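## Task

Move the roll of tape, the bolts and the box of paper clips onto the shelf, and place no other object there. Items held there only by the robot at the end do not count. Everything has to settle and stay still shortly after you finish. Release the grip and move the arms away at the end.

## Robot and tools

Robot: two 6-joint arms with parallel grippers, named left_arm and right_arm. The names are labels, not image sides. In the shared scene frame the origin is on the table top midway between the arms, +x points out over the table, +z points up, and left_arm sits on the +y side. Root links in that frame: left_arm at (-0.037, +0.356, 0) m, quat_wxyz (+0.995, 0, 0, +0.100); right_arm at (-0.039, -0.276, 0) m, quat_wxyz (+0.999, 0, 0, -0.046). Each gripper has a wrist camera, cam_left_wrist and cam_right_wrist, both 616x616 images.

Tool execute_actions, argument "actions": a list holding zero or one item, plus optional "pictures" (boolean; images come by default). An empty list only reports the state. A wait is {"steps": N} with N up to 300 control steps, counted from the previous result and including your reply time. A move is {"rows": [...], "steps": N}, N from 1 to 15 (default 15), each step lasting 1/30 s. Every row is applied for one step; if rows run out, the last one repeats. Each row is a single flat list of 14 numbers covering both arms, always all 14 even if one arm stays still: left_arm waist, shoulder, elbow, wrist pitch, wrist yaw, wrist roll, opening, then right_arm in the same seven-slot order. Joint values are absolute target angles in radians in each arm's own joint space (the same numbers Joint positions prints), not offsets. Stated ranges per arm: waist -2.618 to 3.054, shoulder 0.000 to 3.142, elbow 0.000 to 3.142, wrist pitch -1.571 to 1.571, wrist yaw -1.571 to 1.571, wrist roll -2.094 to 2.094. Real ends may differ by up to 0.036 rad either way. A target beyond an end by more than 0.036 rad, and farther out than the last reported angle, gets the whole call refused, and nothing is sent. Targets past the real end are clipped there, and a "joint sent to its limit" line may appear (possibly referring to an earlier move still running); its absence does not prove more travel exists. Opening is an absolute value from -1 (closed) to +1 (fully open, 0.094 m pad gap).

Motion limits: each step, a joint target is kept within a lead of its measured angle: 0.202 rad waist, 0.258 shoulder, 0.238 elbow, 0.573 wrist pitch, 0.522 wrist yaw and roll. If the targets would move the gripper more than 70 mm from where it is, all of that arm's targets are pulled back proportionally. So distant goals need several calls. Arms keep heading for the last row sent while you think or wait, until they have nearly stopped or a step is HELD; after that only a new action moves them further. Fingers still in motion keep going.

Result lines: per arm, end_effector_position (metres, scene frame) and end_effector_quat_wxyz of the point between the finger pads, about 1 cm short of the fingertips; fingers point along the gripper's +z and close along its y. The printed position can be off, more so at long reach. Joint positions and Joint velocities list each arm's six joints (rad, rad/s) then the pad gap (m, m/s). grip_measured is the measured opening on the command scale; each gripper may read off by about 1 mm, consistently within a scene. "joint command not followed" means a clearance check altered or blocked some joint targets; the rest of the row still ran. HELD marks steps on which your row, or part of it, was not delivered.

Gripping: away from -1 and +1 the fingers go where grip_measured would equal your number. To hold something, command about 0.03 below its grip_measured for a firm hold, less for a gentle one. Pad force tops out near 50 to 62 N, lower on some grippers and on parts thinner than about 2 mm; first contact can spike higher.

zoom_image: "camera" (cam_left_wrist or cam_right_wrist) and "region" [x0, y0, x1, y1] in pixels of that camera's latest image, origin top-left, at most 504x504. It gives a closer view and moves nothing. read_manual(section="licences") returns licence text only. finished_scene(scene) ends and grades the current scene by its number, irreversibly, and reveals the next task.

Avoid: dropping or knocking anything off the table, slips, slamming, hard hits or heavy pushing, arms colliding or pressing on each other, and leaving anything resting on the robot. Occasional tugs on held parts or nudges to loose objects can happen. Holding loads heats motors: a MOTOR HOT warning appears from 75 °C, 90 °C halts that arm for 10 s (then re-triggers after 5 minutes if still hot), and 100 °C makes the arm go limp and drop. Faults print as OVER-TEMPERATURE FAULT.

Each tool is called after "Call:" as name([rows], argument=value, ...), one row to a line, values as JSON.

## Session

Call:
execute_actions(actions=[])

Scene clock: 0.00 s of 5100.00 s.
left_arm: end_effector_position=(+0.0996, +0.3973, +0.1525) grip_measured=+1.000 end_effector_quat_wxyz=(+0.041, -0.389, +0.918, +0.056) | right_arm: end_effector_position=(+0.0796, -0.4779, +0.1409) grip_measured=+1.000 end_effector_quat_wxyz=(+0.020, -0.481, +0.876, +0.022)
Joint positions: left_arm=[-0.077  1.022  1.003 -1.503 -0.13  -0.676  0.094] | right_arm=[-0.983  1.468  1.258 -1.406 -0.04  -2.08   0.094]
Joint velocities: left_arm=[ 0.002  0.002  0.007 -0.007  0.051 -0.051  0.   ] | right_arm=[ 0.002 -0.012  0.002 -0.066  0.007 -0.051  0.   ]
Motor temperatures (°C, as the motors report them): left_arm=[30 28 30 28 31 28] | right_arm=[27 29 30 30 29 28]

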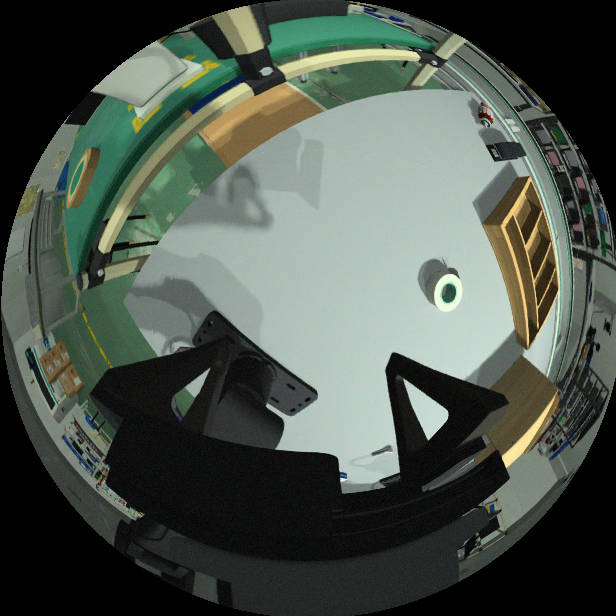

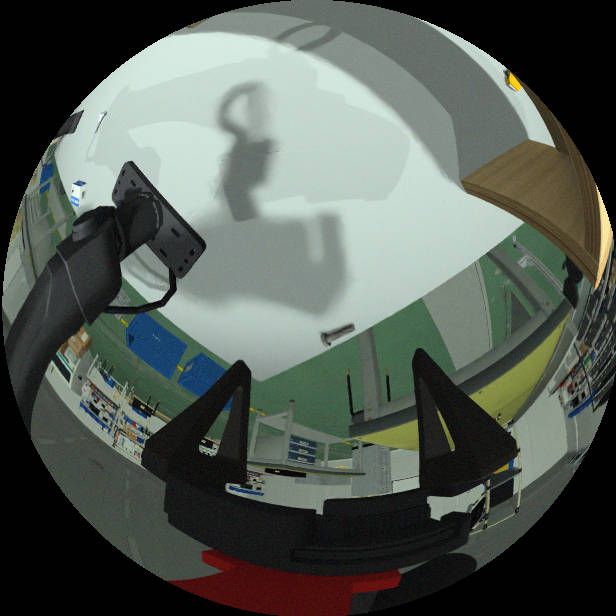

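Survey with both arms turned inward.

Call:
execute_actions([
  {"rows":[[-0.3,1.3,1.6,-1.55,0,0,1,0.2,1.2,1.5,-1.55,0,0,1]]},
], pictures=false)

Call:
execute_actions([
  {"steps":45},
])

Scene clock: 0.97 s of 5100.00 s.
left_arm: end_effector_position=(+0.2089, +0.3353, +0.2646) grip_measured=+1.000 end_effector_quat_wxyz=(+0.162, +0.028, +0.986, -0.007) | right_arm: end_effector_position=(+0.1877, -0.3039, +0.2628) grip_measured=+1.000 end_effector_quat_wxyz=(+0.162, -0.322, +0.929, -0.082)
Joint positions: left_arm=[-0.295  1.3    1.588 -1.533 -0.008 -0.036  0.094] | right_arm=[-0.03   1.197  1.5   -1.509  0.004 -0.79   0.094]
Joint velocities: left_arm=[-0.002 -0.002  0.022 -0.095 -0.037  0.139  0.   ] | right_arm=[ 2.122  0.125 -0.007 -0.095 -0.022  2.703  0.   ]
Motor temperatures (°C, as the motors report them): left_arm=[30 28 30 28 31 28] | right_arm=[27 30 30 30 29 28]
Steps of this call (steps 1 to 14: nothing new was sent; steps 15 to 29: all 15 steps of this action). Readings (joint positions):
15: left_arm=[-0.112 1.061 1.042 -1.542 -0.122 -0.598] | right_arm=[-0.967 1.457 1.269 -1.414 -0.027 -2.033]
16: left_arm=[-0.177 1.130 1.114 -1.566 -0.101 -0.505] | right_arm=[-0.935 1.436 1.289 -1.424 -0.018 -1.978]
18: left_arm=[-0.265 1.264 1.275 -1.556 -0.061 -0.327] | right_arm=[-0.845 1.367 1.352 -1.437 -0.010 -1.854]
22: left_arm=[-0.295 1.336 1.535 -1.518 -0.021 -0.136] | right_arm=[-0.571 1.224 1.477 -1.461 0.002 -1.487]
29: the state above

Scene clock: 2.47 s of 5100.00 s.
left_arm: end_effector_position=(+0.2071, +0.3349, +0.2640) grip_measured=+1.000 end_effector_quat_wxyz=(+0.158, +0.042, +0.987, -0.006) | right_arm: end_effector_position=(+0.1815, -0.2519, +0.2591) grip_measured=+1.000 end_effector_quat_wxyz=(+0.163, -0.054, +0.985, +0.011)
Joint positions: left_arm=[-0.295  1.3    1.588 -1.541 -0.005 -0.009  0.094] | right_arm=[ 0.193  1.202  1.5   -1.54  -0.007 -0.008  0.094]
Joint velocities: left_arm=[-0.002 -0.007  0.022  0.037  0.022  0.007  0.   ] | right_arm=[ 0.002  0.007 -0.002  0.007 -0.022 -0.066  0.   ]
Motor temperatures (°C, as the motors report them): left_arm=[30 28 30 28 31 28] | right_arm=[27 30 30 30 29 28]
Steps of this call (steps 1 to 45: the robot went on to your last target). Readings (joint positions):
1: left_arm=[-0.295 1.300 1.588 -1.535 -0.007 -0.030] | right_arm=[0.046 1.200 1.500 -1.511 0.005 -0.691]
2: left_arm=[-0.295 1.300 1.588 -1.537 -0.007 -0.026] | right_arm=[0.114 1.201 1.500 -1.513 0.002 -0.592]
4: left_arm=[-0.295 1.300 1.588 -1.538 -0.006 -0.020] | right_arm=[0.183 1.202 1.500 -1.519 -0.006 -0.400]
8: left_arm=[-0.295 1.300 1.588 -1.540 -0.005 -0.013] | right_arm=[0.193 1.202 1.500 -1.532 -0.007 -0.168]
45: the state above
All arms were judged still, so your last target was given up. Only a new action makes them travel on or press farther. Fingers that are still opening or closing keep moving.

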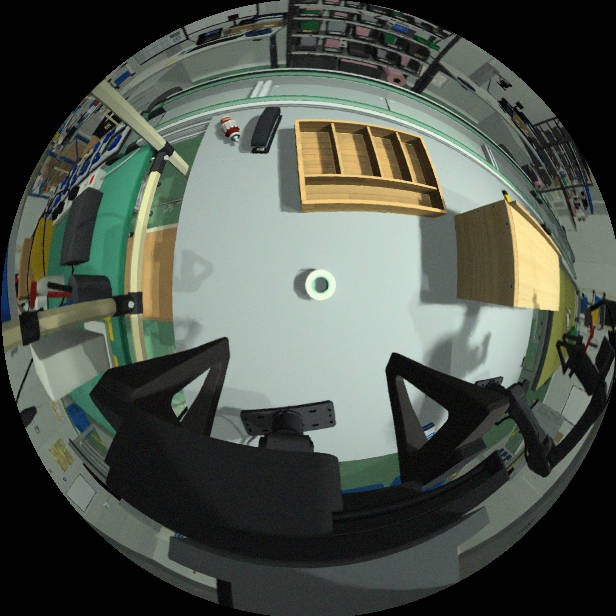

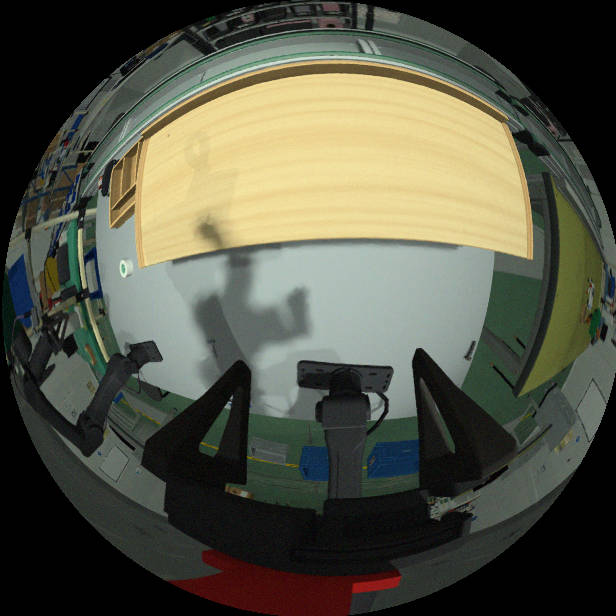

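Call:
execute_actions([
  {"rows":[[-1.6,1.3,1.6,-1.55,0,0,1,-0.9,1.2,1.5,-1.55,0,0,1]]},
], pictures=false)

Call:
execute_actions([
  {"steps":25},
])

Scene clock: 3.93 s of 5100.00 s.
left_arm: end_effector_position=(+0.0566, +0.1301, +0.2640) grip_measured=+1.000 end_effector_quat_wxyz=(+0.131, +0.548, +0.821, -0.088) | right_arm: end_effector_position=(+0.0887, -0.4575, +0.2591) grip_measured=+1.000 end_effector_quat_wxyz=(+0.144, +0.454, +0.876, -0.078)
Joint positions: left_arm=[-1.385  1.3    1.588 -1.541 -0.001 -0.007  0.094] | right_arm=[-0.866  1.202  1.5   -1.54   0.005 -0.004  0.094]
Joint velocities: left_arm=[-2.151  0.007  0.002  0.066  0.066 -0.051  0.   ] | right_arm=[-0.886  0.002 -0.012 -0.022  0.139  0.095  0.   ]
Motor temperatures (°C, as the motors report them): left_arm=[30 28 31 28 31 28] | right_arm=[27 30 30 30 29 28]
Steps of this call (steps 1 to 29: nothing new was sent; steps 30 to 44: all 15 steps of this action). Readings (joint positions):
30: left_arm=[-0.326 1.300 1.588 -1.541 -0.019 -0.010] | right_arm=[0.156 1.202 1.500 -1.540 -0.024 -0.010]
31: left_arm=[-0.392 1.300 1.588 -1.541 -0.021 -0.010] | right_arm=[0.085 1.202 1.500 -1.540 -0.025 -0.010]
33: left_arm=[-0.544 1.300 1.588 -1.541 -0.015 -0.009] | right_arm=[-0.069 1.202 1.500 -1.540 -0.018 -0.009]
37: left_arm=[-0.850 1.300 1.588 -1.541 -0.007 -0.009] | right_arm=[-0.376 1.202 1.500 -1.540 -0.010 -0.007]
44: the state above

Scene clock: 4.77 s of 5100.00 s.
left_arm: end_effector_position=(+0.0050, +0.1152, +0.2640) grip_measured=+1.000 end_effector_quat_wxyz=(+0.118, +0.634, +0.757, -0.105) | right_arm: end_effector_position=(+0.0833, -0.4611, +0.2591) grip_measured=+1.000 end_effector_quat_wxyz=(+0.142, +0.466, +0.869, -0.081)
Joint positions: left_arm=[-1.599  1.3    1.588 -1.541  0.007 -0.005  0.094] | right_arm=[-0.893  1.202  1.5   -1.54   0.008 -0.003  0.094]
Joint velocities: left_arm=[-0.002  0.002 -0.012 -0.007 -0.051 -0.125  0.   ] | right_arm=[0.002 0.002 0.012 0.022 0.007 0.007 0.   ]
Motor temperatures (°C, as the motors report them): left_arm=[30 28 31 28 31 28] | right_arm=[27 30 30 30 29 28]
Steps of this call (steps 1 to 25: the robot went on to your last target). Readings (joint positions):
1: left_arm=[-1.461 1.300 1.588 -1.541 -0.001 -0.007] | right_arm=[-0.886 1.202 1.500 -1.540 0.008 -0.003]
2: left_arm=[-1.527 1.300 1.588 -1.541 0.003 -0.007] | right_arm=[-0.893 1.202 1.500 -1.540 0.008 -0.003]
4: left_arm=[-1.593 1.300 1.588 -1.541 0.012 -0.005] | right_arm=[-0.893 1.202 1.500 -1.540 0.008 -0.003]
8: left_arm=[-1.599 1.300 1.588 -1.541 0.010 -0.005] | right_arm=[-0.893 1.202 1.500 -1.540 0.008 -0.003]
25: the state above

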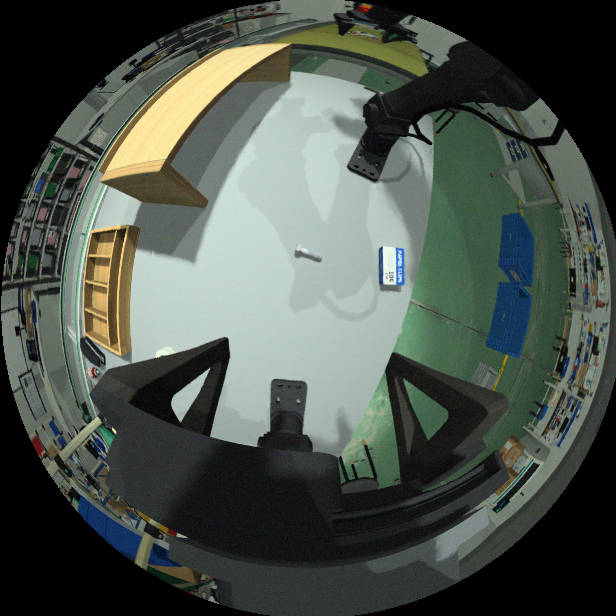

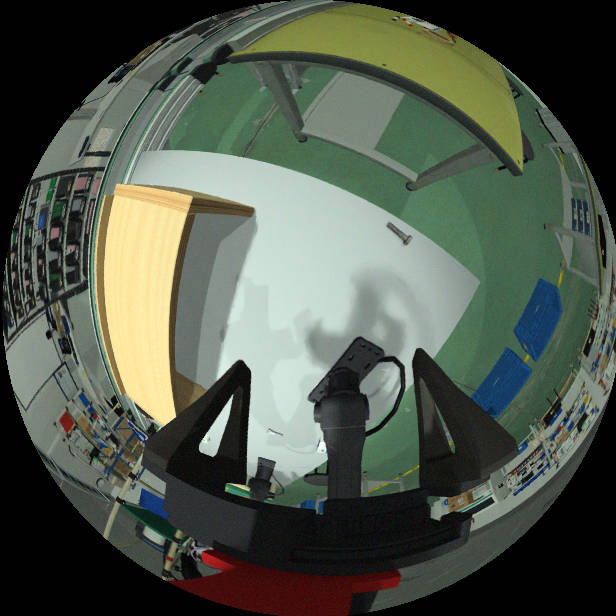

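Call:
execute_actions([
  {"rows":[[0.3,1.0,1.2,-1.5,0,0,1,0.3,1.2,1.5,-1.5,0,0,1]]},
], pictures=false)

Call:
execute_actions([
  {"rows":[[0.3,1.0,1.2,-1.5,0,0,1,1.44,1.395,1.17,-1.125,0,0,1]]},
], pictures=false)

Call:
execute_actions([
  {"steps":25},
])

Scene clock: 6.93 s of 5100.00 s.
left_arm: end_effector_position=(+0.1260, +0.3059, +0.2086) grip_measured=+1.000 end_effector_quat_wxyz=(+0.129, +0.149, +0.980, -0.021) | right_arm: end_effector_position=(+0.1925, -0.2494, +0.2632) grip_measured=+1.000 end_effector_quat_wxyz=(+0.187, -0.054, +0.981, +0.010)
Joint positions: left_arm=[-0.504  1.003  1.203 -1.509  0.002 -0.002  0.094] | right_arm=[ 0.205  1.202  1.5   -1.492  0.001  0.001  0.094]
Joint velocities: left_arm=[ 2.171 -0.012 -0.007  0.051 -0.007 -0.022  0.   ] | right_arm=[ 1.829  0.007 -0.007 -0.007 -0.154 -0.051  0.   ]
Motor temperatures (°C, as the motors report them): left_arm=[30 28 31 29 31 28] | right_arm=[27 30 30 30 29 28]
Steps of this call (steps 1 to 15: the robot went on to your last target; steps 16 to 50: nothing new was sent; steps 51 to 65: all 15 steps of this action). Readings (joint positions):
51: left_arm=[-1.567 1.261 1.534 -1.497 0.021 -0.002] | right_arm=[-0.857 1.202 1.500 -1.538 0.025 0.000]
52: left_arm=[-1.502 1.197 1.447 -1.467 0.020 -0.002] | right_arm=[-0.785 1.202 1.500 -1.531 0.025 0.001]
54: left_arm=[-1.349 1.070 1.293 -1.481 0.011 -0.002] | right_arm=[-0.632 1.202 1.500 -1.515 0.019 0.001]
58: left_arm=[-1.039 1.003 1.206 -1.524 0.003 -0.002] | right_arm=[-0.325 1.202 1.500 -1.499 0.010 0.001]
65: the state above

Scene clock: 7.43 s of 5100.00 s.
left_arm: end_effector_position=(+0.1131, +0.4386, +0.2088) grip_measured=+1.000 end_effector_quat_wxyz=(+0.127, -0.242, +0.961, +0.035) | right_arm: end_effector_position=(+0.1001, -0.0366, +0.1304) grip_measured=+1.000 end_effector_quat_wxyz=(+0.078, -0.496, +0.864, +0.043)
Joint positions: left_arm=[ 0.291  1.003  1.203 -1.507 -0.006 -0.002  0.094] | right_arm=[ 1.138  1.423  1.164 -1.134  0.003  0.001  0.094]
Joint velocities: left_arm=[-0.007 -0.002 -0.007 -0.022  0.066  0.037  0.   ] | right_arm=[ 2.156 -0.09  -0.007  0.168 -0.051  0.007  0.   ]
Motor temperatures (°C, as the motors report them): left_arm=[30 28 31 29 31 28] | right_arm=[27 30 31 30 29 28]
Steps of this call (steps 1 to 15: all 15 steps of this action). Readings (joint positions):
1: left_arm=[-0.428 1.003 1.203 -1.509 0.002 -0.002] | right_arm=[0.257 1.207 1.485 -1.468 -0.004 0.001]
2: left_arm=[-0.351 1.003 1.203 -1.508 0.002 -0.002] | right_arm=[0.298 1.217 1.459 -1.430 -0.004 0.001]
4: left_arm=[-0.198 1.003 1.203 -1.508 0.002 -0.002] | right_arm=[0.380 1.264 1.388 -1.353 -0.001 0.001]
8: left_arm=[0.108 1.003 1.203 -1.507 0.002 -0.002] | right_arm=[0.608 1.387 1.219 -1.216 0.008 0.001]
15: the state above

Scene clock: 8.27 s of 5100.00 s.
left_arm: end_effector_position=(+0.1132, +0.4383, +0.2088) grip_measured=+1.000 end_effector_quat_wxyz=(+0.127, -0.242, +0.961, +0.034) | right_arm: end_effector_position=(+0.0179, -0.0014, +0.1322) grip_measured=+1.000 end_effector_quat_wxyz=(+0.072, -0.625, +0.775, +0.067)
Joint positions: left_arm=[ 0.291  1.003  1.203 -1.507 -0.004 -0.002  0.094] | right_arm=[ 1.449  1.419  1.164 -1.119 -0.014 -0.     0.094]
Joint velocities: left_arm=[-0.007  0.002 -0.007 -0.022 -0.007 -0.022  0.   ] | right_arm=[-0.002  0.007  0.012  0.037  0.007 -0.022  0.   ]
Motor temperatures (°C, as the motors report them): left_arm=[30 28 31 29 31 28] | right_arm=[27 30 31 30 29 28]
Steps of this call (steps 1 to 25: the robot went on to your last target). Readings (joint positions):
1: left_arm=[0.291 1.003 1.203 -1.507 -0.006 -0.002] | right_arm=[1.214 1.420 1.164 -1.128 0.003 0.001]
2: left_arm=[0.291 1.003 1.203 -1.507 -0.005 -0.002] | right_arm=[1.291 1.419 1.164 -1.124 0.003 0.001]
4: left_arm=[0.291 1.003 1.203 -1.507 -0.005 -0.002] | right_arm=[1.410 1.419 1.164 -1.119 -0.008 0.000]
8: left_arm=[0.291 1.003 1.203 -1.507 -0.005 -0.002] | right_arm=[1.449 1.419 1.164 -1.119 -0.015 -0.000]
25: the state above

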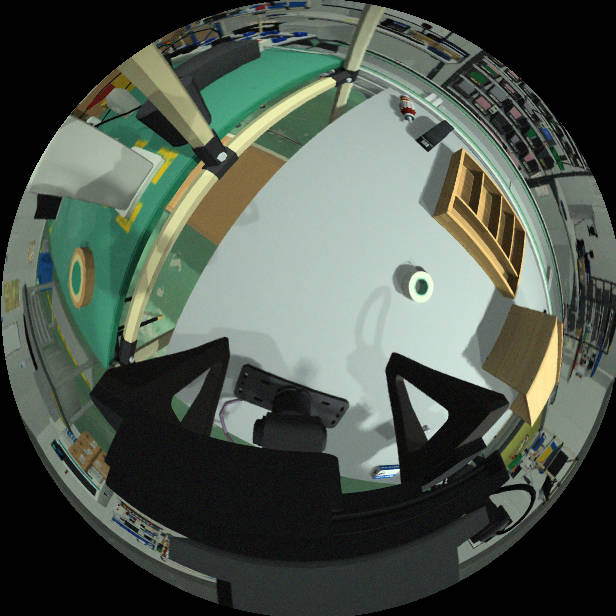

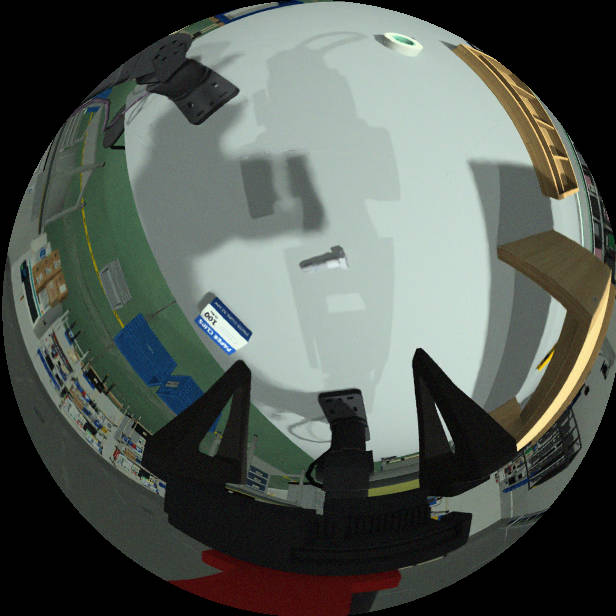

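Call:
execute_actions([
  {"rows":[[0.3,1.0,1.2,-1.5,0,0,1,1.45,1.55,0.955,-0.75,0,1.5,0.4]]},
], pictures=false)

Call:
execute_actions([
  {"steps":25},
])

Scene clock: 10.10 s of 5100.00 s.
left_arm: end_effector_position=(+0.1132, +0.4383, +0.2088) grip_measured=+1.000 end_effector_quat_wxyz=(+0.127, -0.242, +0.961, +0.034) | right_arm: end_effector_position=(+0.0219, +0.0157, +0.0453) grip_measured=+0.402 end_effector_quat_wxyz=(+0.015, -0.019, +0.996, +0.090)
Joint positions: left_arm=[ 0.291  1.003  1.203 -1.507 -0.004 -0.002  0.094] | right_arm=[ 1.449  1.566  0.948 -0.771 -0.013  1.318  0.066]
Joint velocities: left_arm=[ 0.007  0.002  0.002  0.022 -0.037  0.007  0.   ] | right_arm=[ 0.002  0.002 -0.007  0.154 -0.066  1.297 -0.   ]
Motor temperatures (°C, as the motors report them): left_arm=[30 28 31 29 31 28] | right_arm=[27 30 31 30 29 28]
Steps of this call (steps 1 to 15: the robot went on to your last target; steps 16 to 40: nothing new was sent; steps 41 to 55: all 15 steps of this action). Readings (joint positions):
41: left_arm=[0.291 1.003 1.203 -1.507 -0.004 -0.002] | right_arm=[1.449 1.423 1.140 -1.075 -0.014 0.069]
42: left_arm=[0.291 1.003 1.203 -1.507 -0.004 -0.002] | right_arm=[1.449 1.435 1.103 -1.006 -0.013 0.160]
44: left_arm=[0.291 1.003 1.203 -1.507 -0.004 -0.002] | right_arm=[1.449 1.497 1.029 -0.901 -0.013 0.359]
48: left_arm=[0.291 1.003 1.203 -1.507 -0.004 -0.002] | right_arm=[1.449 1.575 0.950 -0.830 -0.013 0.761]
55: the state above

Scene clock: 10.93 s of 5100.00 s.
left_arm: end_effector_position=(+0.1132, +0.4383, +0.2088) grip_measured=+1.000 end_effector_quat_wxyz=(+0.127, -0.242, +0.961, +0.034) | right_arm: end_effector_position=(+0.0229, +0.0203, +0.0462) grip_measured=+0.402 end_effector_quat_wxyz=(+0.008, +0.068, +0.993, +0.101)
Joint positions: left_arm=[ 0.291  1.003  1.203 -1.507 -0.004 -0.002  0.094] | right_arm=[ 1.449  1.566  0.948 -0.751 -0.013  1.493  0.066]
Joint velocities: left_arm=[-0.002 -0.002 -0.002  0.022 -0.037 -0.022  0.   ] | right_arm=[-0.012  0.007 -0.007 -0.066 -0.007  0.066 -0.   ]
Motor temperatures (°C, as the motors report them): left_arm=[30 28 31 29 31 28] | right_arm=[27 30 31 30 29 28]
Steps of this call (steps 1 to 25: the robot went on to your last target). Readings (joint positions):
1: left_arm=[0.291 1.003 1.203 -1.507 -0.004 -0.002] | right_arm=[1.449 1.566 0.948 -0.767 -0.013 1.354]
2: left_arm=[0.291 1.003 1.203 -1.507 -0.004 -0.002] | right_arm=[1.449 1.566 0.948 -0.764 -0.013 1.382]
4: left_arm=[0.291 1.003 1.203 -1.507 -0.004 -0.002] | right_arm=[1.449 1.566 0.948 -0.759 -0.013 1.423]
8: left_arm=[0.291 1.003 1.203 -1.507 -0.004 -0.002] | right_arm=[1.449 1.566 0.948 -0.755 -0.013 1.465]
25: the state above

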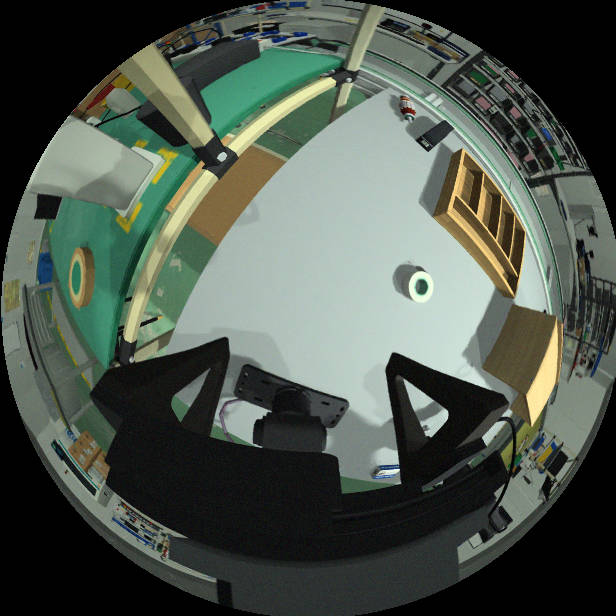

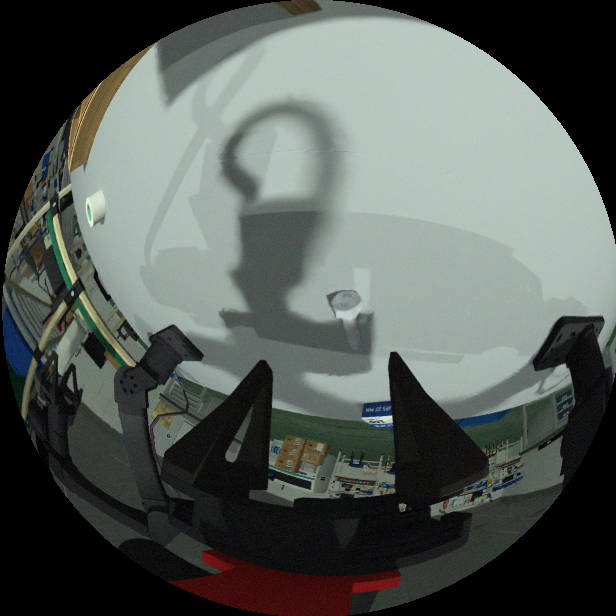

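Call:
execute_actions([
  {"rows":[[0.3,1.0,1.2,-1.5,0,0,1,1.45,1.54,0.88,-0.66,0,1.5,0.4],[0.3,1.0,1.2,-1.5,0,0,1,1.45,1.54,0.88,-0.66,0,1.5,0.4],[0.3,1.0,1.2,-1.5,0,0,1,1.45,1.54,0.88,-0.66,0,1.5,0.4],[0.3,1.0,1.2,-1.5,0,0,1,1.45,1.54,0.88,-0.66,0,1.5,0.4],[0.3,1.0,1.2,-1.5,0,0,1,1.45,1.57,0.815,-0.58,0,1.5,0.4]]},
])

Scene clock: 12.47 s of 5100.00 s.
left_arm: end_effector_position=(+0.1132, +0.4383, +0.2088) grip_measured=+1.000 end_effector_quat_wxyz=(+0.127, -0.242, +0.961, +0.034) | right_arm: end_effector_position=(+0.0221, +0.0166, +0.0210) grip_measured=+0.402 end_effector_quat_wxyz=(+0.011, +0.068, +0.990, +0.119)
Joint positions: left_arm=[ 0.291  1.003  1.203 -1.507 -0.004 -0.002  0.094] | right_arm=[ 1.449  1.565  0.828 -0.594 -0.013  1.495  0.066]
Joint velocities: left_arm=[ 0.017 -0.017  0.007 -0.007  0.022 -0.022  0.   ] | right_arm=[-0.012  0.002  0.002  0.066  0.022 -0.022  0.   ]
Motor temperatures (°C, as the motors report them): left_arm=[30 28 31 29 31 28] | right_arm=[27 30 31 30 29 28]
Steps of this call (steps 1 to 15: the robot went on to your last target; steps 16 to 31: nothing new was sent; steps 32 to 46: all 15 steps of this action). Readings (joint positions):
32: left_arm=[0.291 1.003 1.203 -1.507 -0.004 -0.002] | right_arm=[1.449 1.563 0.939 -0.734 -0.013 1.494]
33: left_arm=[0.291 1.003 1.203 -1.507 -0.004 -0.002] | right_arm=[1.449 1.558 0.927 -0.715 -0.013 1.494]
35: left_arm=[0.291 1.003 1.203 -1.507 -0.004 -0.002] | right_arm=[1.449 1.555 0.908 -0.697 -0.013 1.494]
39: left_arm=[0.291 1.003 1.203 -1.507 -0.004 -0.002] | right_arm=[1.449 1.561 0.844 -0.626 -0.013 1.495]
46: the state above

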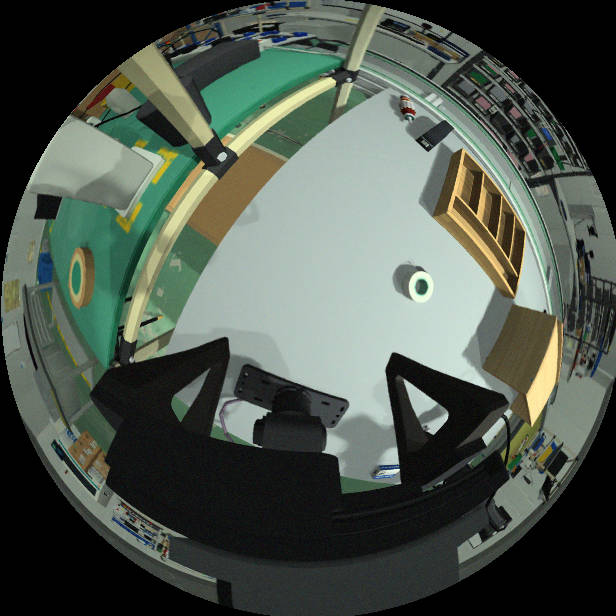

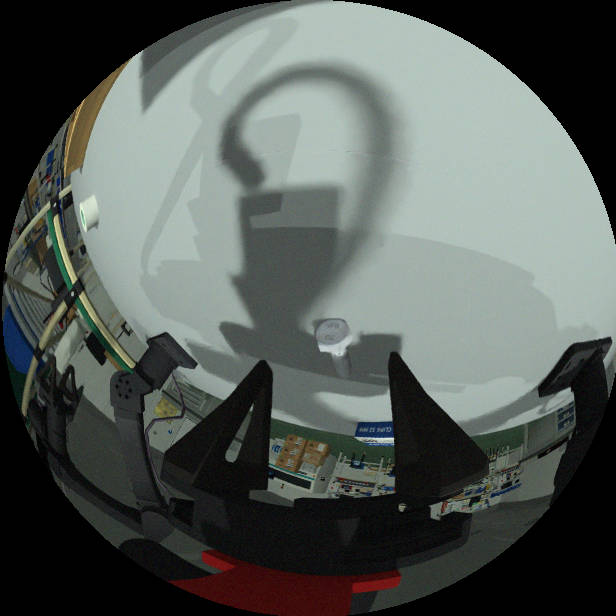

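Call:
execute_actions([
  {"rows":[[0.3,1.0,1.2,-1.5,0,0,1,1.46,1.59,0.8,-0.57,0,1.5,0.4],[0.3,1.0,1.2,-1.5,0,0,1,1.46,1.59,0.8,-0.57,0,1.5,0.4],[0.3,1.0,1.2,-1.5,0,0,1,1.46,1.59,0.8,-0.57,0,1.5,0.4],[0.3,1.0,1.2,-1.5,0,0,1,1.46,1.59,0.8,-0.57,0,1.5,0.4],[0.3,1.0,1.2,-1.5,0,0,1,1.46,1.59,0.8,-0.57,0,1.5,0.4],[0.3,1.0,1.2,-1.5,0,0,1,1.46,1.59,0.8,-0.57,0,1.5,0.4],[0.3,1.0,1.2,-1.5,0,0,1,1.46,1.59,0.8,-0.57,0,1.5,-0.95]]},
], pictures=false)

Call:
execute_actions([
  {"steps":10},
])

Scene clock: 14.77 s of 5100.00 s.
left_arm: end_effector_position=(+0.1132, +0.4383, +0.2088) grip_measured=+1.000 end_effector_quat_wxyz=(+0.127, -0.242, +0.961, +0.034) | right_arm: end_effector_position=(+0.0229, +0.0206, +0.0181) grip_measured=-0.947 end_effector_quat_wxyz=(+0.012, +0.068, +0.990, +0.123)
Joint positions: left_arm=[ 0.291  1.003  1.203 -1.507 -0.004 -0.002  0.094] | right_arm=[ 1.449  1.58   0.828 -0.571 -0.013  1.495  0.002]
Joint velocities: left_arm=[-0.007  0.002  0.002 -0.007  0.007  0.007  0.   ] | right_arm=[-0.007  0.007  0.002 -0.037 -0.051 -0.007 -0.001]
Motor temperatures (°C, as the motors report them): left_arm=[30 28 31 29 31 28] | right_arm=[27 30 31 31 29 28]
Steps of this call (steps 1 to 30: the robot went on to your last target; steps 31 to 54: nothing new was sent; steps 55 to 69: all 15 steps of this action). Readings (joint positions):
55: left_arm=[0.291 1.003 1.203 -1.507 -0.004 -0.002] | right_arm=[1.449 1.567 0.828 -0.579 -0.013 1.495]
56: left_arm=[0.291 1.003 1.203 -1.507 -0.004 -0.002] | right_arm=[1.449 1.570 0.828 -0.577 -0.013 1.495]
58: left_arm=[0.291 1.003 1.203 -1.507 -0.004 -0.002] | right_arm=[1.449 1.576 0.828 -0.574 -0.013 1.495]
62: left_arm=[0.291 1.003 1.203 -1.507 -0.004 -0.002] | right_arm=[1.449 1.580 0.828 -0.573 -0.013 1.495]
69: the state above

Scene clock: 15.10 s of 5100.00 s.
left_arm: end_effector_position=(+0.1132, +0.4383, +0.2088) grip_measured=+1.000 end_effector_quat_wxyz=(+0.127, -0.242, +0.961, +0.034) | right_arm: end_effector_position=(+0.0229, +0.0206, +0.0181) grip_measured=-0.948 end_effector_quat_wxyz=(+0.012, +0.068, +0.990, +0.123)
Joint positions: left_arm=[ 0.291  1.003  1.203 -1.507 -0.004 -0.002  0.094] | right_arm=[ 1.449  1.58   0.828 -0.571 -0.013  1.495  0.002]
Joint velocities: left_arm=[-0.012  0.012  0.007 -0.037 -0.037 -0.11   0.   ] | right_arm=[ 0.002 -0.012  0.002 -0.066 -0.125  0.037 -0.001]
Motor temperatures (°C, as the motors report them): left_arm=[30 28 31 29 31 28] | right_arm=[27 30 31 31 29 28]
Steps of this call (steps 1 to 10: the robot went on to your last target). Readings (joint positions):
1: left_arm=[0.291 1.003 1.203 -1.507 -0.004 -0.002] | right_arm=[1.449 1.580 0.828 -0.571 -0.013 1.495]
2: left_arm=[0.291 1.003 1.203 -1.507 -0.004 -0.002] | right_arm=[1.449 1.580 0.828 -0.571 -0.013 1.495]
4: left_arm=[0.291 1.003 1.203 -1.507 -0.004 -0.002] | right_arm=[1.449 1.580 0.828 -0.571 -0.013 1.495]
8: left_arm=[0.291 1.003 1.203 -1.507 -0.004 -0.002] | right_arm=[1.449 1.580 0.828 -0.571 -0.013 1.495]
10: the state above

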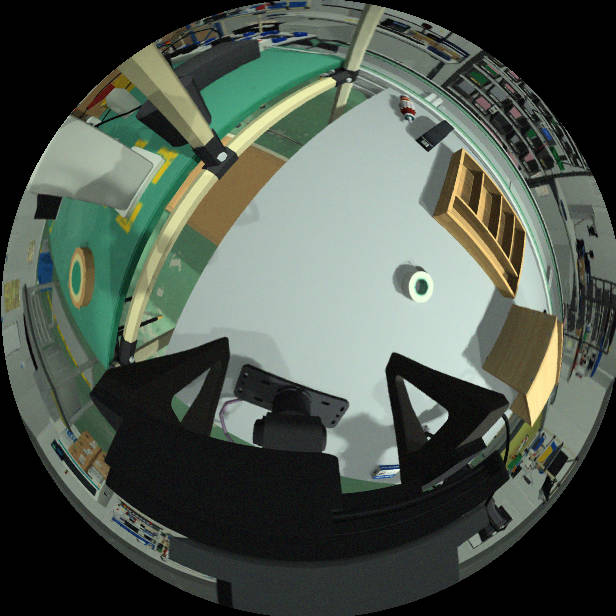

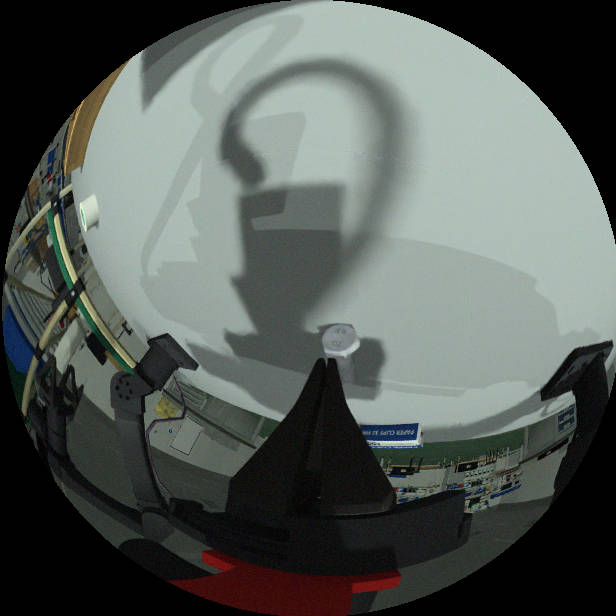

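Call:
execute_actions([
  {"rows":[[0.3,1.0,1.2,-1.5,0,0,1,1.40,1.57,0.8,-0.57,0,1.5,0.3]],"steps":15},
])

Scene clock: 18.30 s of 5100.00 s.
left_arm: end_effector_position=(+0.1132, +0.4383, +0.2088) grip_measured=+1.000 end_effector_quat_wxyz=(+0.127, -0.242, +0.961, +0.034) | right_arm: end_effector_position=(+0.0350, +0.0187, +0.0183) grip_measured=+0.298 end_effector_quat_wxyz=(+0.013, +0.089, +0.988, +0.125)
Joint positions: left_arm=[ 0.291  1.003  1.203 -1.507 -0.004 -0.002  0.094] | right_arm=[ 1.406  1.58   0.828 -0.568 -0.017  1.495  0.061]
Joint velocities: left_arm=[ 0.012 -0.002 -0.007 -0.022 -0.081  0.007  0.   ] | right_arm=[ 0.012 -0.002  0.002 -0.022 -0.007 -0.037 -0.001]
Motor temperatures (°C, as the motors report them): left_arm=[30 28 31 29 31 28] | right_arm=[27 31 31 31 29 28]
Steps of this call (steps 1 to 15: the robot went on to your last target; steps 16 to 81: nothing new was sent; steps 82 to 96: all 15 steps of this action). Readings (joint positions):
82: left_arm=[0.291 1.003 1.203 -1.507 -0.004 -0.002] | right_arm=[1.443 1.580 0.828 -0.571 -0.015 1.495]
83: left_arm=[0.291 1.003 1.203 -1.507 -0.004 -0.002] | right_arm=[1.433 1.580 0.828 -0.570 -0.017 1.495]
85: left_arm=[0.291 1.003 1.203 -1.507 -0.004 -0.002] | right_arm=[1.415 1.580 0.828 -0.568 -0.017 1.495]
89: left_arm=[0.291 1.003 1.203 -1.507 -0.004 -0.002] | right_arm=[1.406 1.580 0.828 -0.568 -0.017 1.495]
96: the state above

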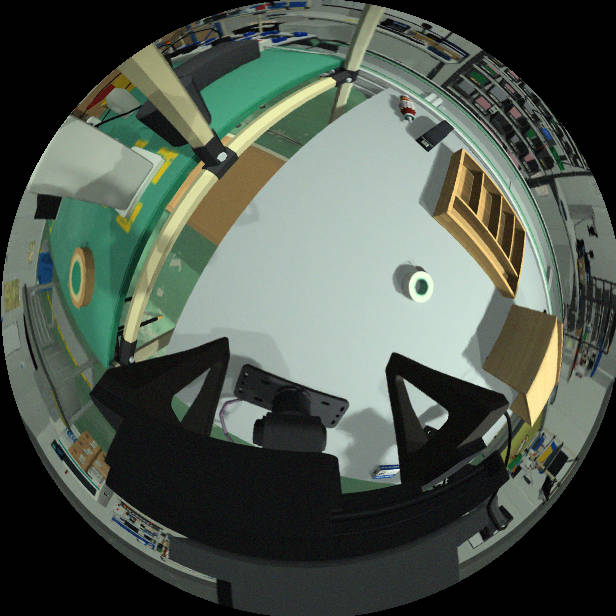

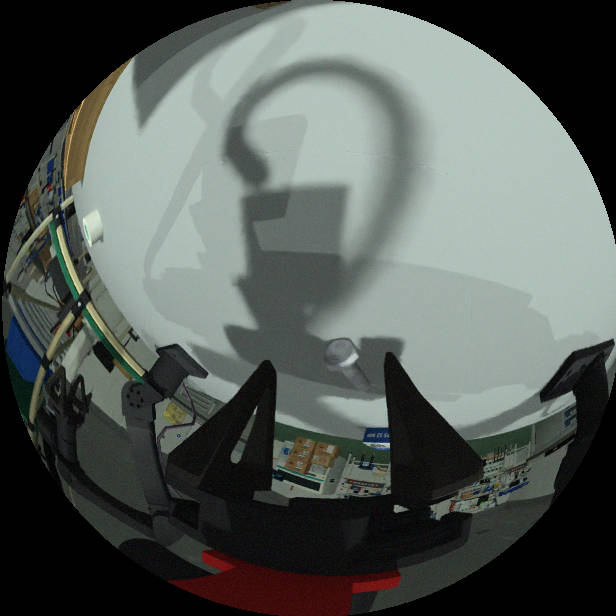

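Call:
execute_actions([
  {"rows":[[0.3,1.0,1.2,-1.5,0,0,1,1.40,1.60,0.8,-0.57,0,1.5,0.3],[0.3,1.0,1.2,-1.5,0,0,1,1.40,1.60,0.8,-0.57,0,1.5,0.3],[0.3,1.0,1.2,-1.5,0,0,1,1.40,1.60,0.8,-0.57,0,1.5,0.3],[0.3,1.0,1.2,-1.5,0,0,1,1.40,1.60,0.8,-0.57,0,1.5,0.3],[0.3,1.0,1.2,-1.5,0,0,1,1.40,1.60,0.8,-0.57,0,1.5,0.3],[0.3,1.0,1.2,-1.5,0,0,1,1.40,1.60,0.8,-0.57,0,1.5,0.3],[0.3,1.0,1.2,-1.5,0,0,1,1.40,1.60,0.8,-0.57,0,1.5,-0.9]],"steps":15},
])

Scene clock: 19.83 s of 5100.00 s.
left_arm: end_effector_position=(+0.1132, +0.4383, +0.2088) grip_measured=+1.000 end_effector_quat_wxyz=(+0.127, -0.242, +0.961, +0.034) | right_arm: end_effector_position=(+0.0363, +0.0217, +0.0190) grip_measured=-0.897 end_effector_quat_wxyz=(+0.015, +0.090, +0.987, +0.131)
Joint positions: left_arm=[ 0.291  1.003  1.203 -1.507 -0.004 -0.002  0.094] | right_arm=[ 1.406  1.581  0.828 -0.554 -0.014  1.496  0.005]
Joint velocities: left_arm=[-0.007  0.012  0.002  0.022 -0.081 -0.051  0.   ] | right_arm=[ 0.017 -0.007 -0.002  0.11   0.007 -0.022  0.   ]
Motor temperatures (°C, as the motors report them): left_arm=[30 28 31 29 31 28] | right_arm=[27 31 31 31 29 28]
Steps of this call (steps 1 to 15: the robot went on to your last target; steps 16 to 31: nothing new was sent; steps 32 to 46: all 15 steps of this action). Readings (joint positions):
32: left_arm=[0.291 1.003 1.203 -1.507 -0.004 -0.002] | right_arm=[1.406 1.581 0.828 -0.568 -0.017 1.495]
33: left_arm=[0.291 1.003 1.203 -1.507 -0.004 -0.002] | right_arm=[1.406 1.583 0.828 -0.567 -0.017 1.495]
35: left_arm=[0.291 1.003 1.203 -1.507 -0.004 -0.002] | right_arm=[1.406 1.587 0.828 -0.567 -0.017 1.495]
39: left_arm=[0.291 1.003 1.203 -1.507 -0.004 -0.002] | right_arm=[1.406 1.589 0.828 -0.567 -0.017 1.495]
46: the state above

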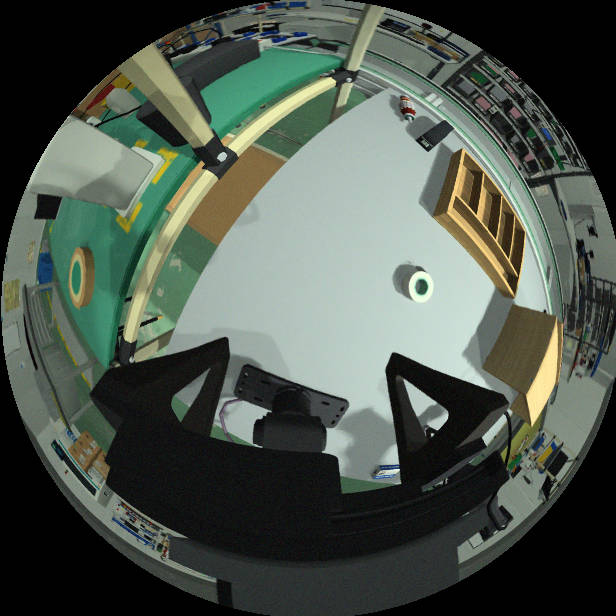

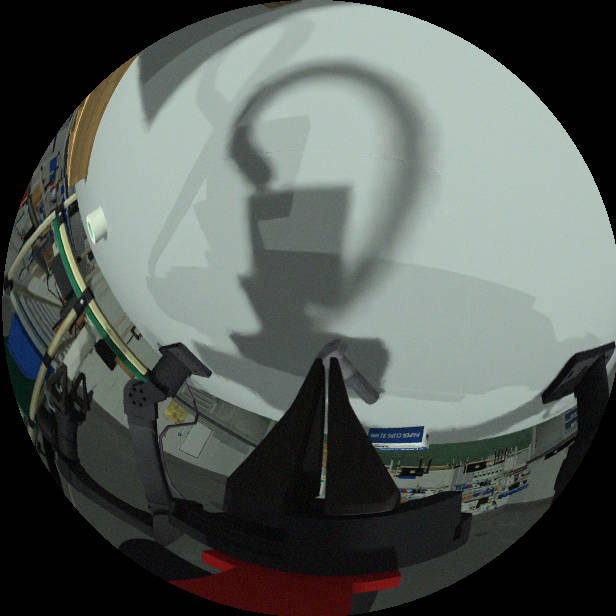

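Call:
execute_actions([
  {"rows":[[0.3,1.0,1.2,-1.5,0,0,1,1.41,1.55,0.85,-0.6,0,1.5,0.3],[0.3,1.0,1.2,-1.5,0,0,1,1.41,1.55,0.85,-0.6,0,1.5,0.3],[0.3,1.0,1.2,-1.5,0,0,1,1.41,1.55,0.9,-0.6,0,1.5,0.3],[0.3,1.0,1.2,-1.5,0,0,1,1.41,1.55,0.95,-0.7,0,1.5,0.3],[0.3,1.0,1.2,-1.5,0,0,1,1.42,1.6,1.05,-0.8,0,1.3,0.3],[0.3,1.0,1.2,-1.5,0,0,1,1.43,1.70,1.13,-0.96,0,0.9,0.3]],"steps":15},
])

Call:
execute_actions([
  {"steps":8},
])

Scene clock: 22.40 s of 5100.00 s.
left_arm: end_effector_position=(+0.1132, +0.4383, +0.2088) grip_measured=+1.000 end_effector_quat_wxyz=(+0.127, -0.242, +0.961, +0.034) | right_arm: end_effector_position=(+0.0335, +0.0305, +0.0527) grip_measured=+0.298 end_effector_quat_wxyz=(+0.015, -0.178, +0.983, +0.049)
Joint positions: left_arm=[ 0.291  1.003  1.203 -1.507 -0.004 -0.002  0.094] | right_arm=[ 1.423  1.689  1.123 -0.903 -0.013  0.971  0.061]
Joint velocities: left_arm=[-0.007  0.012 -0.002  0.022 -0.051 -0.051  0.   ] | right_arm=[ 0.007  0.037  0.007 -0.315 -0.022 -0.432 -0.   ]
Motor temperatures (°C, as the motors report them): left_arm=[30 28 31 29 31 28] | right_arm=[27 31 31 31 29 28]
Steps of this call (steps 1 to 15: the robot went on to your last target; steps 16 to 62: nothing new was sent; steps 63 to 77: all 15 steps of this action). Readings (joint positions):
63: left_arm=[0.291 1.003 1.203 -1.507 -0.004 -0.002] | right_arm=[1.406 1.577 0.828 -0.556 -0.014 1.496]
64: left_arm=[0.291 1.003 1.203 -1.507 -0.004 -0.002] | right_arm=[1.406 1.573 0.828 -0.562 -0.014 1.496]
66: left_arm=[0.291 1.003 1.203 -1.507 -0.004 -0.002] | right_arm=[1.406 1.571 0.854 -0.600 -0.014 1.497]
70: left_arm=[0.291 1.003 1.203 -1.507 -0.004 -0.002] | right_arm=[1.415 1.659 1.078 -0.790 -0.013 1.209]
77: the state above

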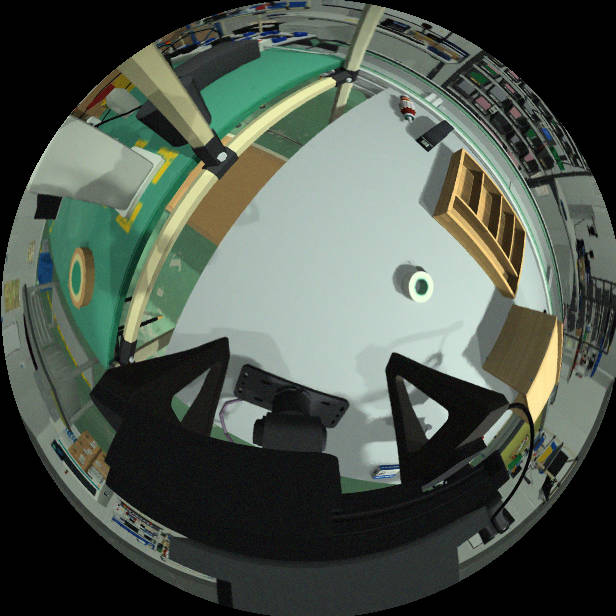

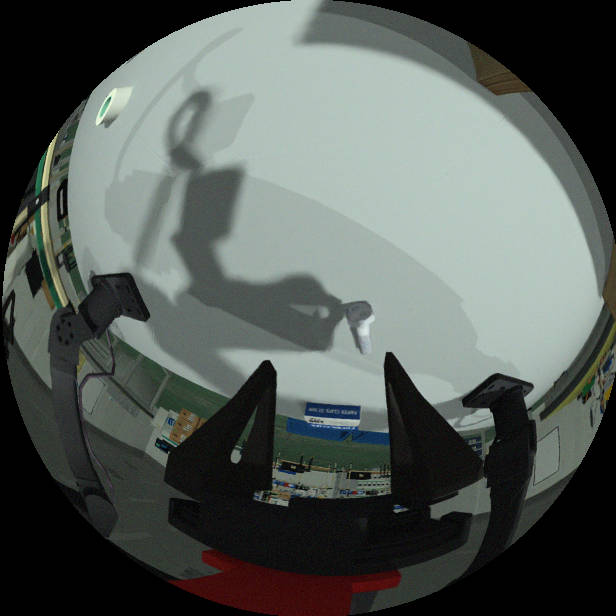

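Scene clock: 22.67 s of 5100.00 s.
left_arm: end_effector_position=(+0.1132, +0.4383, +0.2088) grip_measured=+1.000 end_effector_quat_wxyz=(+0.127, -0.242, +0.961, +0.034) | right_arm: end_effector_position=(+0.0312, +0.0211, +0.0516) grip_measured=+0.298 end_effector_quat_wxyz=(+0.007, -0.204, +0.979, +0.030)
Joint positions: left_arm=[ 0.291  1.003  1.203 -1.507 -0.004 -0.002  0.094] | right_arm=[ 1.423  1.691  1.123 -0.942 -0.013  0.92   0.061]
Joint velocities: left_arm=[ 0.007 -0.012  0.002  0.081 -0.051  0.037  0.   ] | right_arm=[ 0.007 -0.002 -0.002 -0.037  0.007 -0.066  0.001]
Motor temperatures (°C, as the motors report them): left_arm=[30 28 31 29 31 28] | right_arm=[27 31 31 31 29 28]
Steps of this call (steps 1 to 8: the robot went on to your last target). Readings (joint positions):
1: left_arm=[0.291 1.003 1.203 -1.507 -0.004 -0.002] | right_arm=[1.423 1.690 1.123 -0.913 -0.013 0.959]
2: left_arm=[0.291 1.003 1.203 -1.507 -0.004 -0.002] | right_arm=[1.423 1.691 1.123 -0.921 -0.013 0.949]
4: left_arm=[0.291 1.003 1.203 -1.507 -0.004 -0.002] | right_arm=[1.423 1.691 1.123 -0.932 -0.013 0.935]
8: the state above

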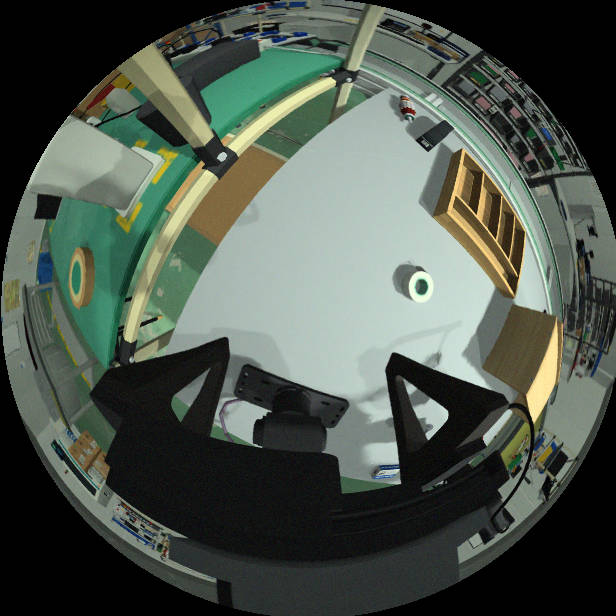

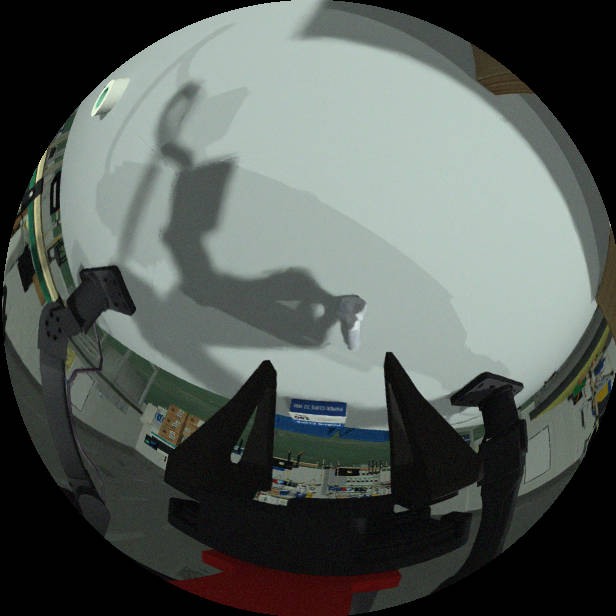

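Call:
execute_actions([
  {"rows":[[0.3,1.0,1.2,-1.5,0,0,1,1.41,1.70,1.09,-0.92,0,0.9,0.3],[0.3,1.0,1.2,-1.5,0,0,1,1.41,1.71,1.07,-0.9,0,0.9,0.3],[0.3,1.0,1.2,-1.5,0,0,1,1.41,1.72,1.05,-0.88,0,0.9,0.3],[0.3,1.0,1.2,-1.5,0,0,1,1.41,1.74,1.02,-0.85,0,0.9,0.3]],"steps":15},
])

Scene clock: 25.13 s of 5100.00 s.
left_arm: end_effector_position=(+0.1132, +0.4383, +0.2088) grip_measured=+1.000 end_effector_quat_wxyz=(+0.127, -0.242, +0.961, +0.034) | right_arm: end_effector_position=(+0.0270, +0.0044, +0.0160) grip_measured=+0.298 end_effector_quat_wxyz=(-0.007, -0.209, +0.978, +0.000)
Joint positions: left_arm=[ 0.291  1.003  1.203 -1.507 -0.004 -0.002  0.094] | right_arm=[ 1.423  1.741  1.03  -0.865 -0.013  0.909  0.061]
Joint velocities: left_arm=[-0.012  0.012 -0.007  0.007 -0.007 -0.037  0.   ] | right_arm=[ 0.007  0.002 -0.012  0.037  0.007 -0.007 -0.   ]
Motor temperatures (°C, as the motors report them): left_arm=[30 28 31 29 31 28] | right_arm=[27 31 31 31 29 28]
Steps of this call (steps 1 to 30: the robot went on to your last target; steps 31 to 59: nothing new was sent; steps 60 to 74: all 15 steps of this action). Readings (joint positions):
60: left_arm=[0.291 1.003 1.203 -1.507 -0.004 -0.002] | right_arm=[1.423 1.691 1.121 -0.945 -0.013 0.909]
61: left_arm=[0.291 1.003 1.203 -1.507 -0.004 -0.002] | right_arm=[1.423 1.691 1.116 -0.936 -0.013 0.909]
63: left_arm=[0.291 1.003 1.203 -1.507 -0.004 -0.002] | right_arm=[1.423 1.696 1.090 -0.906 -0.013 0.909]
67: left_arm=[0.291 1.003 1.203 -1.507 -0.004 -0.002] | right_arm=[1.423 1.733 1.039 -0.879 -0.013 0.909]
74: the state above

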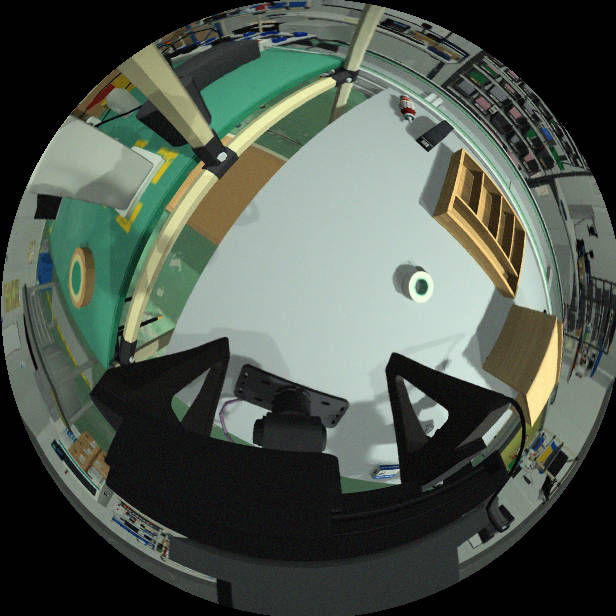

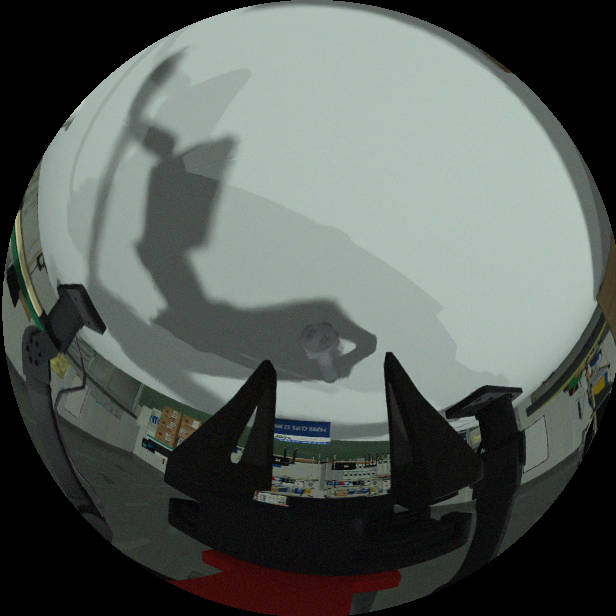

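Call:
execute_actions([
  {"rows":[[0.3,1.0,1.2,-1.5,0,0,1,1.385,1.75,1.035,-0.85,0,0.9,0.3],[0.3,1.0,1.2,-1.5,0,0,1,1.385,1.75,1.035,-0.85,0,0.9,0.3],[0.3,1.0,1.2,-1.5,0,0,1,1.385,1.75,1.035,-0.85,0,0.9,0.3],[0.3,1.0,1.2,-1.5,0,0,1,1.385,1.75,1.035,-0.85,0,0.9,0.3],[0.3,1.0,1.2,-1.5,0,0,1,1.385,1.75,1.035,-0.85,0,0.9,0.3],[0.3,1.0,1.2,-1.5,0,0,1,1.385,1.75,1.035,-0.85,0,0.9,0.3],[0.3,1.0,1.2,-1.5,0,0,1,1.385,1.75,1.035,-0.85,0,0.9,-0.9]],"steps":15},
])

Scene clock: 27.03 s of 5100.00 s.
left_arm: end_effector_position=(+0.1132, +0.4383, +0.2088) grip_measured=+1.000 end_effector_quat_wxyz=(+0.127, -0.242, +0.961, +0.034) | right_arm: end_effector_position=(+0.0369, +0.0051, +0.0205) grip_measured=-0.897 end_effector_quat_wxyz=(-0.002, -0.194, +0.981, +0.009)
Joint positions: left_arm=[ 0.291  1.003  1.203 -1.507 -0.004 -0.002  0.094] | right_arm=[ 1.391  1.728  1.035 -0.864 -0.012  0.908  0.005]
Joint velocities: left_arm=[-0.022 -0.012  0.002 -0.007  0.051 -0.007  0.   ] | right_arm=[ 0.002 -0.002 -0.007  0.037 -0.007  0.007 -0.001]
Motor temperatures (°C, as the motors report them): left_arm=[30 28 31 29 31 28] | right_arm=[27 31 31 31 29 28]
Steps of this call (steps 1 to 15: the robot went on to your last target; steps 16 to 42: nothing new was sent; steps 43 to 57: all 15 steps of this action). Readings (joint positions):
43: left_arm=[0.291 1.003 1.203 -1.507 -0.004 -0.002] | right_arm=[1.420 1.741 1.030 -0.858 -0.013 0.908]
44: left_arm=[0.291 1.003 1.203 -1.507 -0.004 -0.002] | right_arm=[1.413 1.741 1.030 -0.858 -0.013 0.908]
46: left_arm=[0.291 1.003 1.203 -1.507 -0.004 -0.002] | right_arm=[1.398 1.741 1.030 -0.858 -0.013 0.908]
50: left_arm=[0.291 1.003 1.203 -1.507 -0.004 -0.002] | right_arm=[1.391 1.741 1.030 -0.858 -0.013 0.908]
57: the state above

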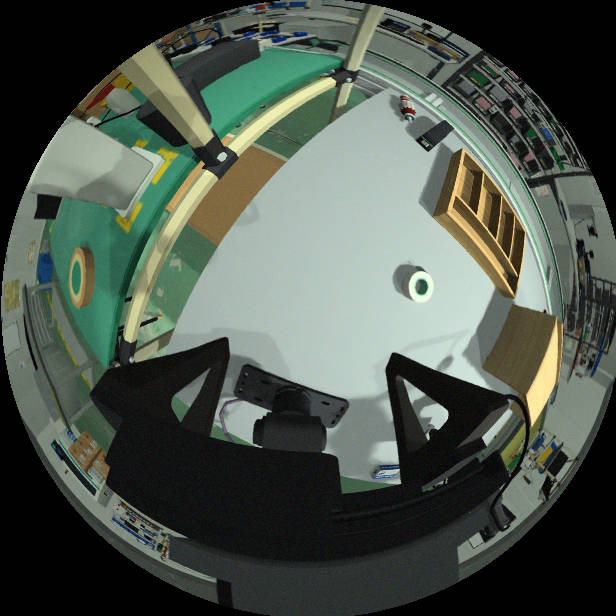

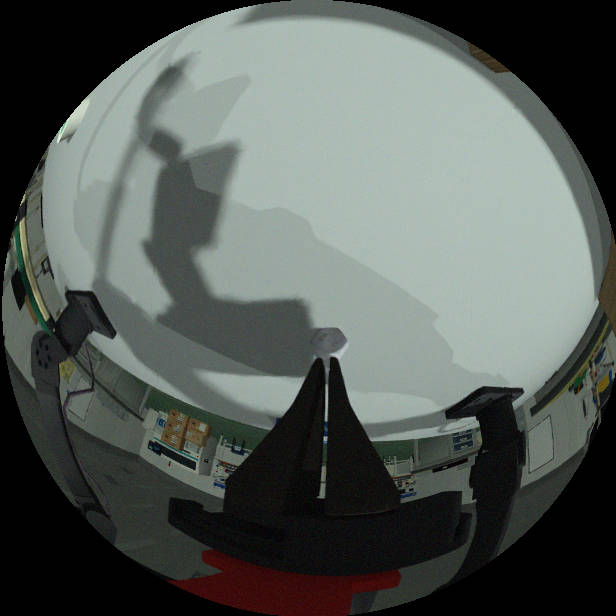

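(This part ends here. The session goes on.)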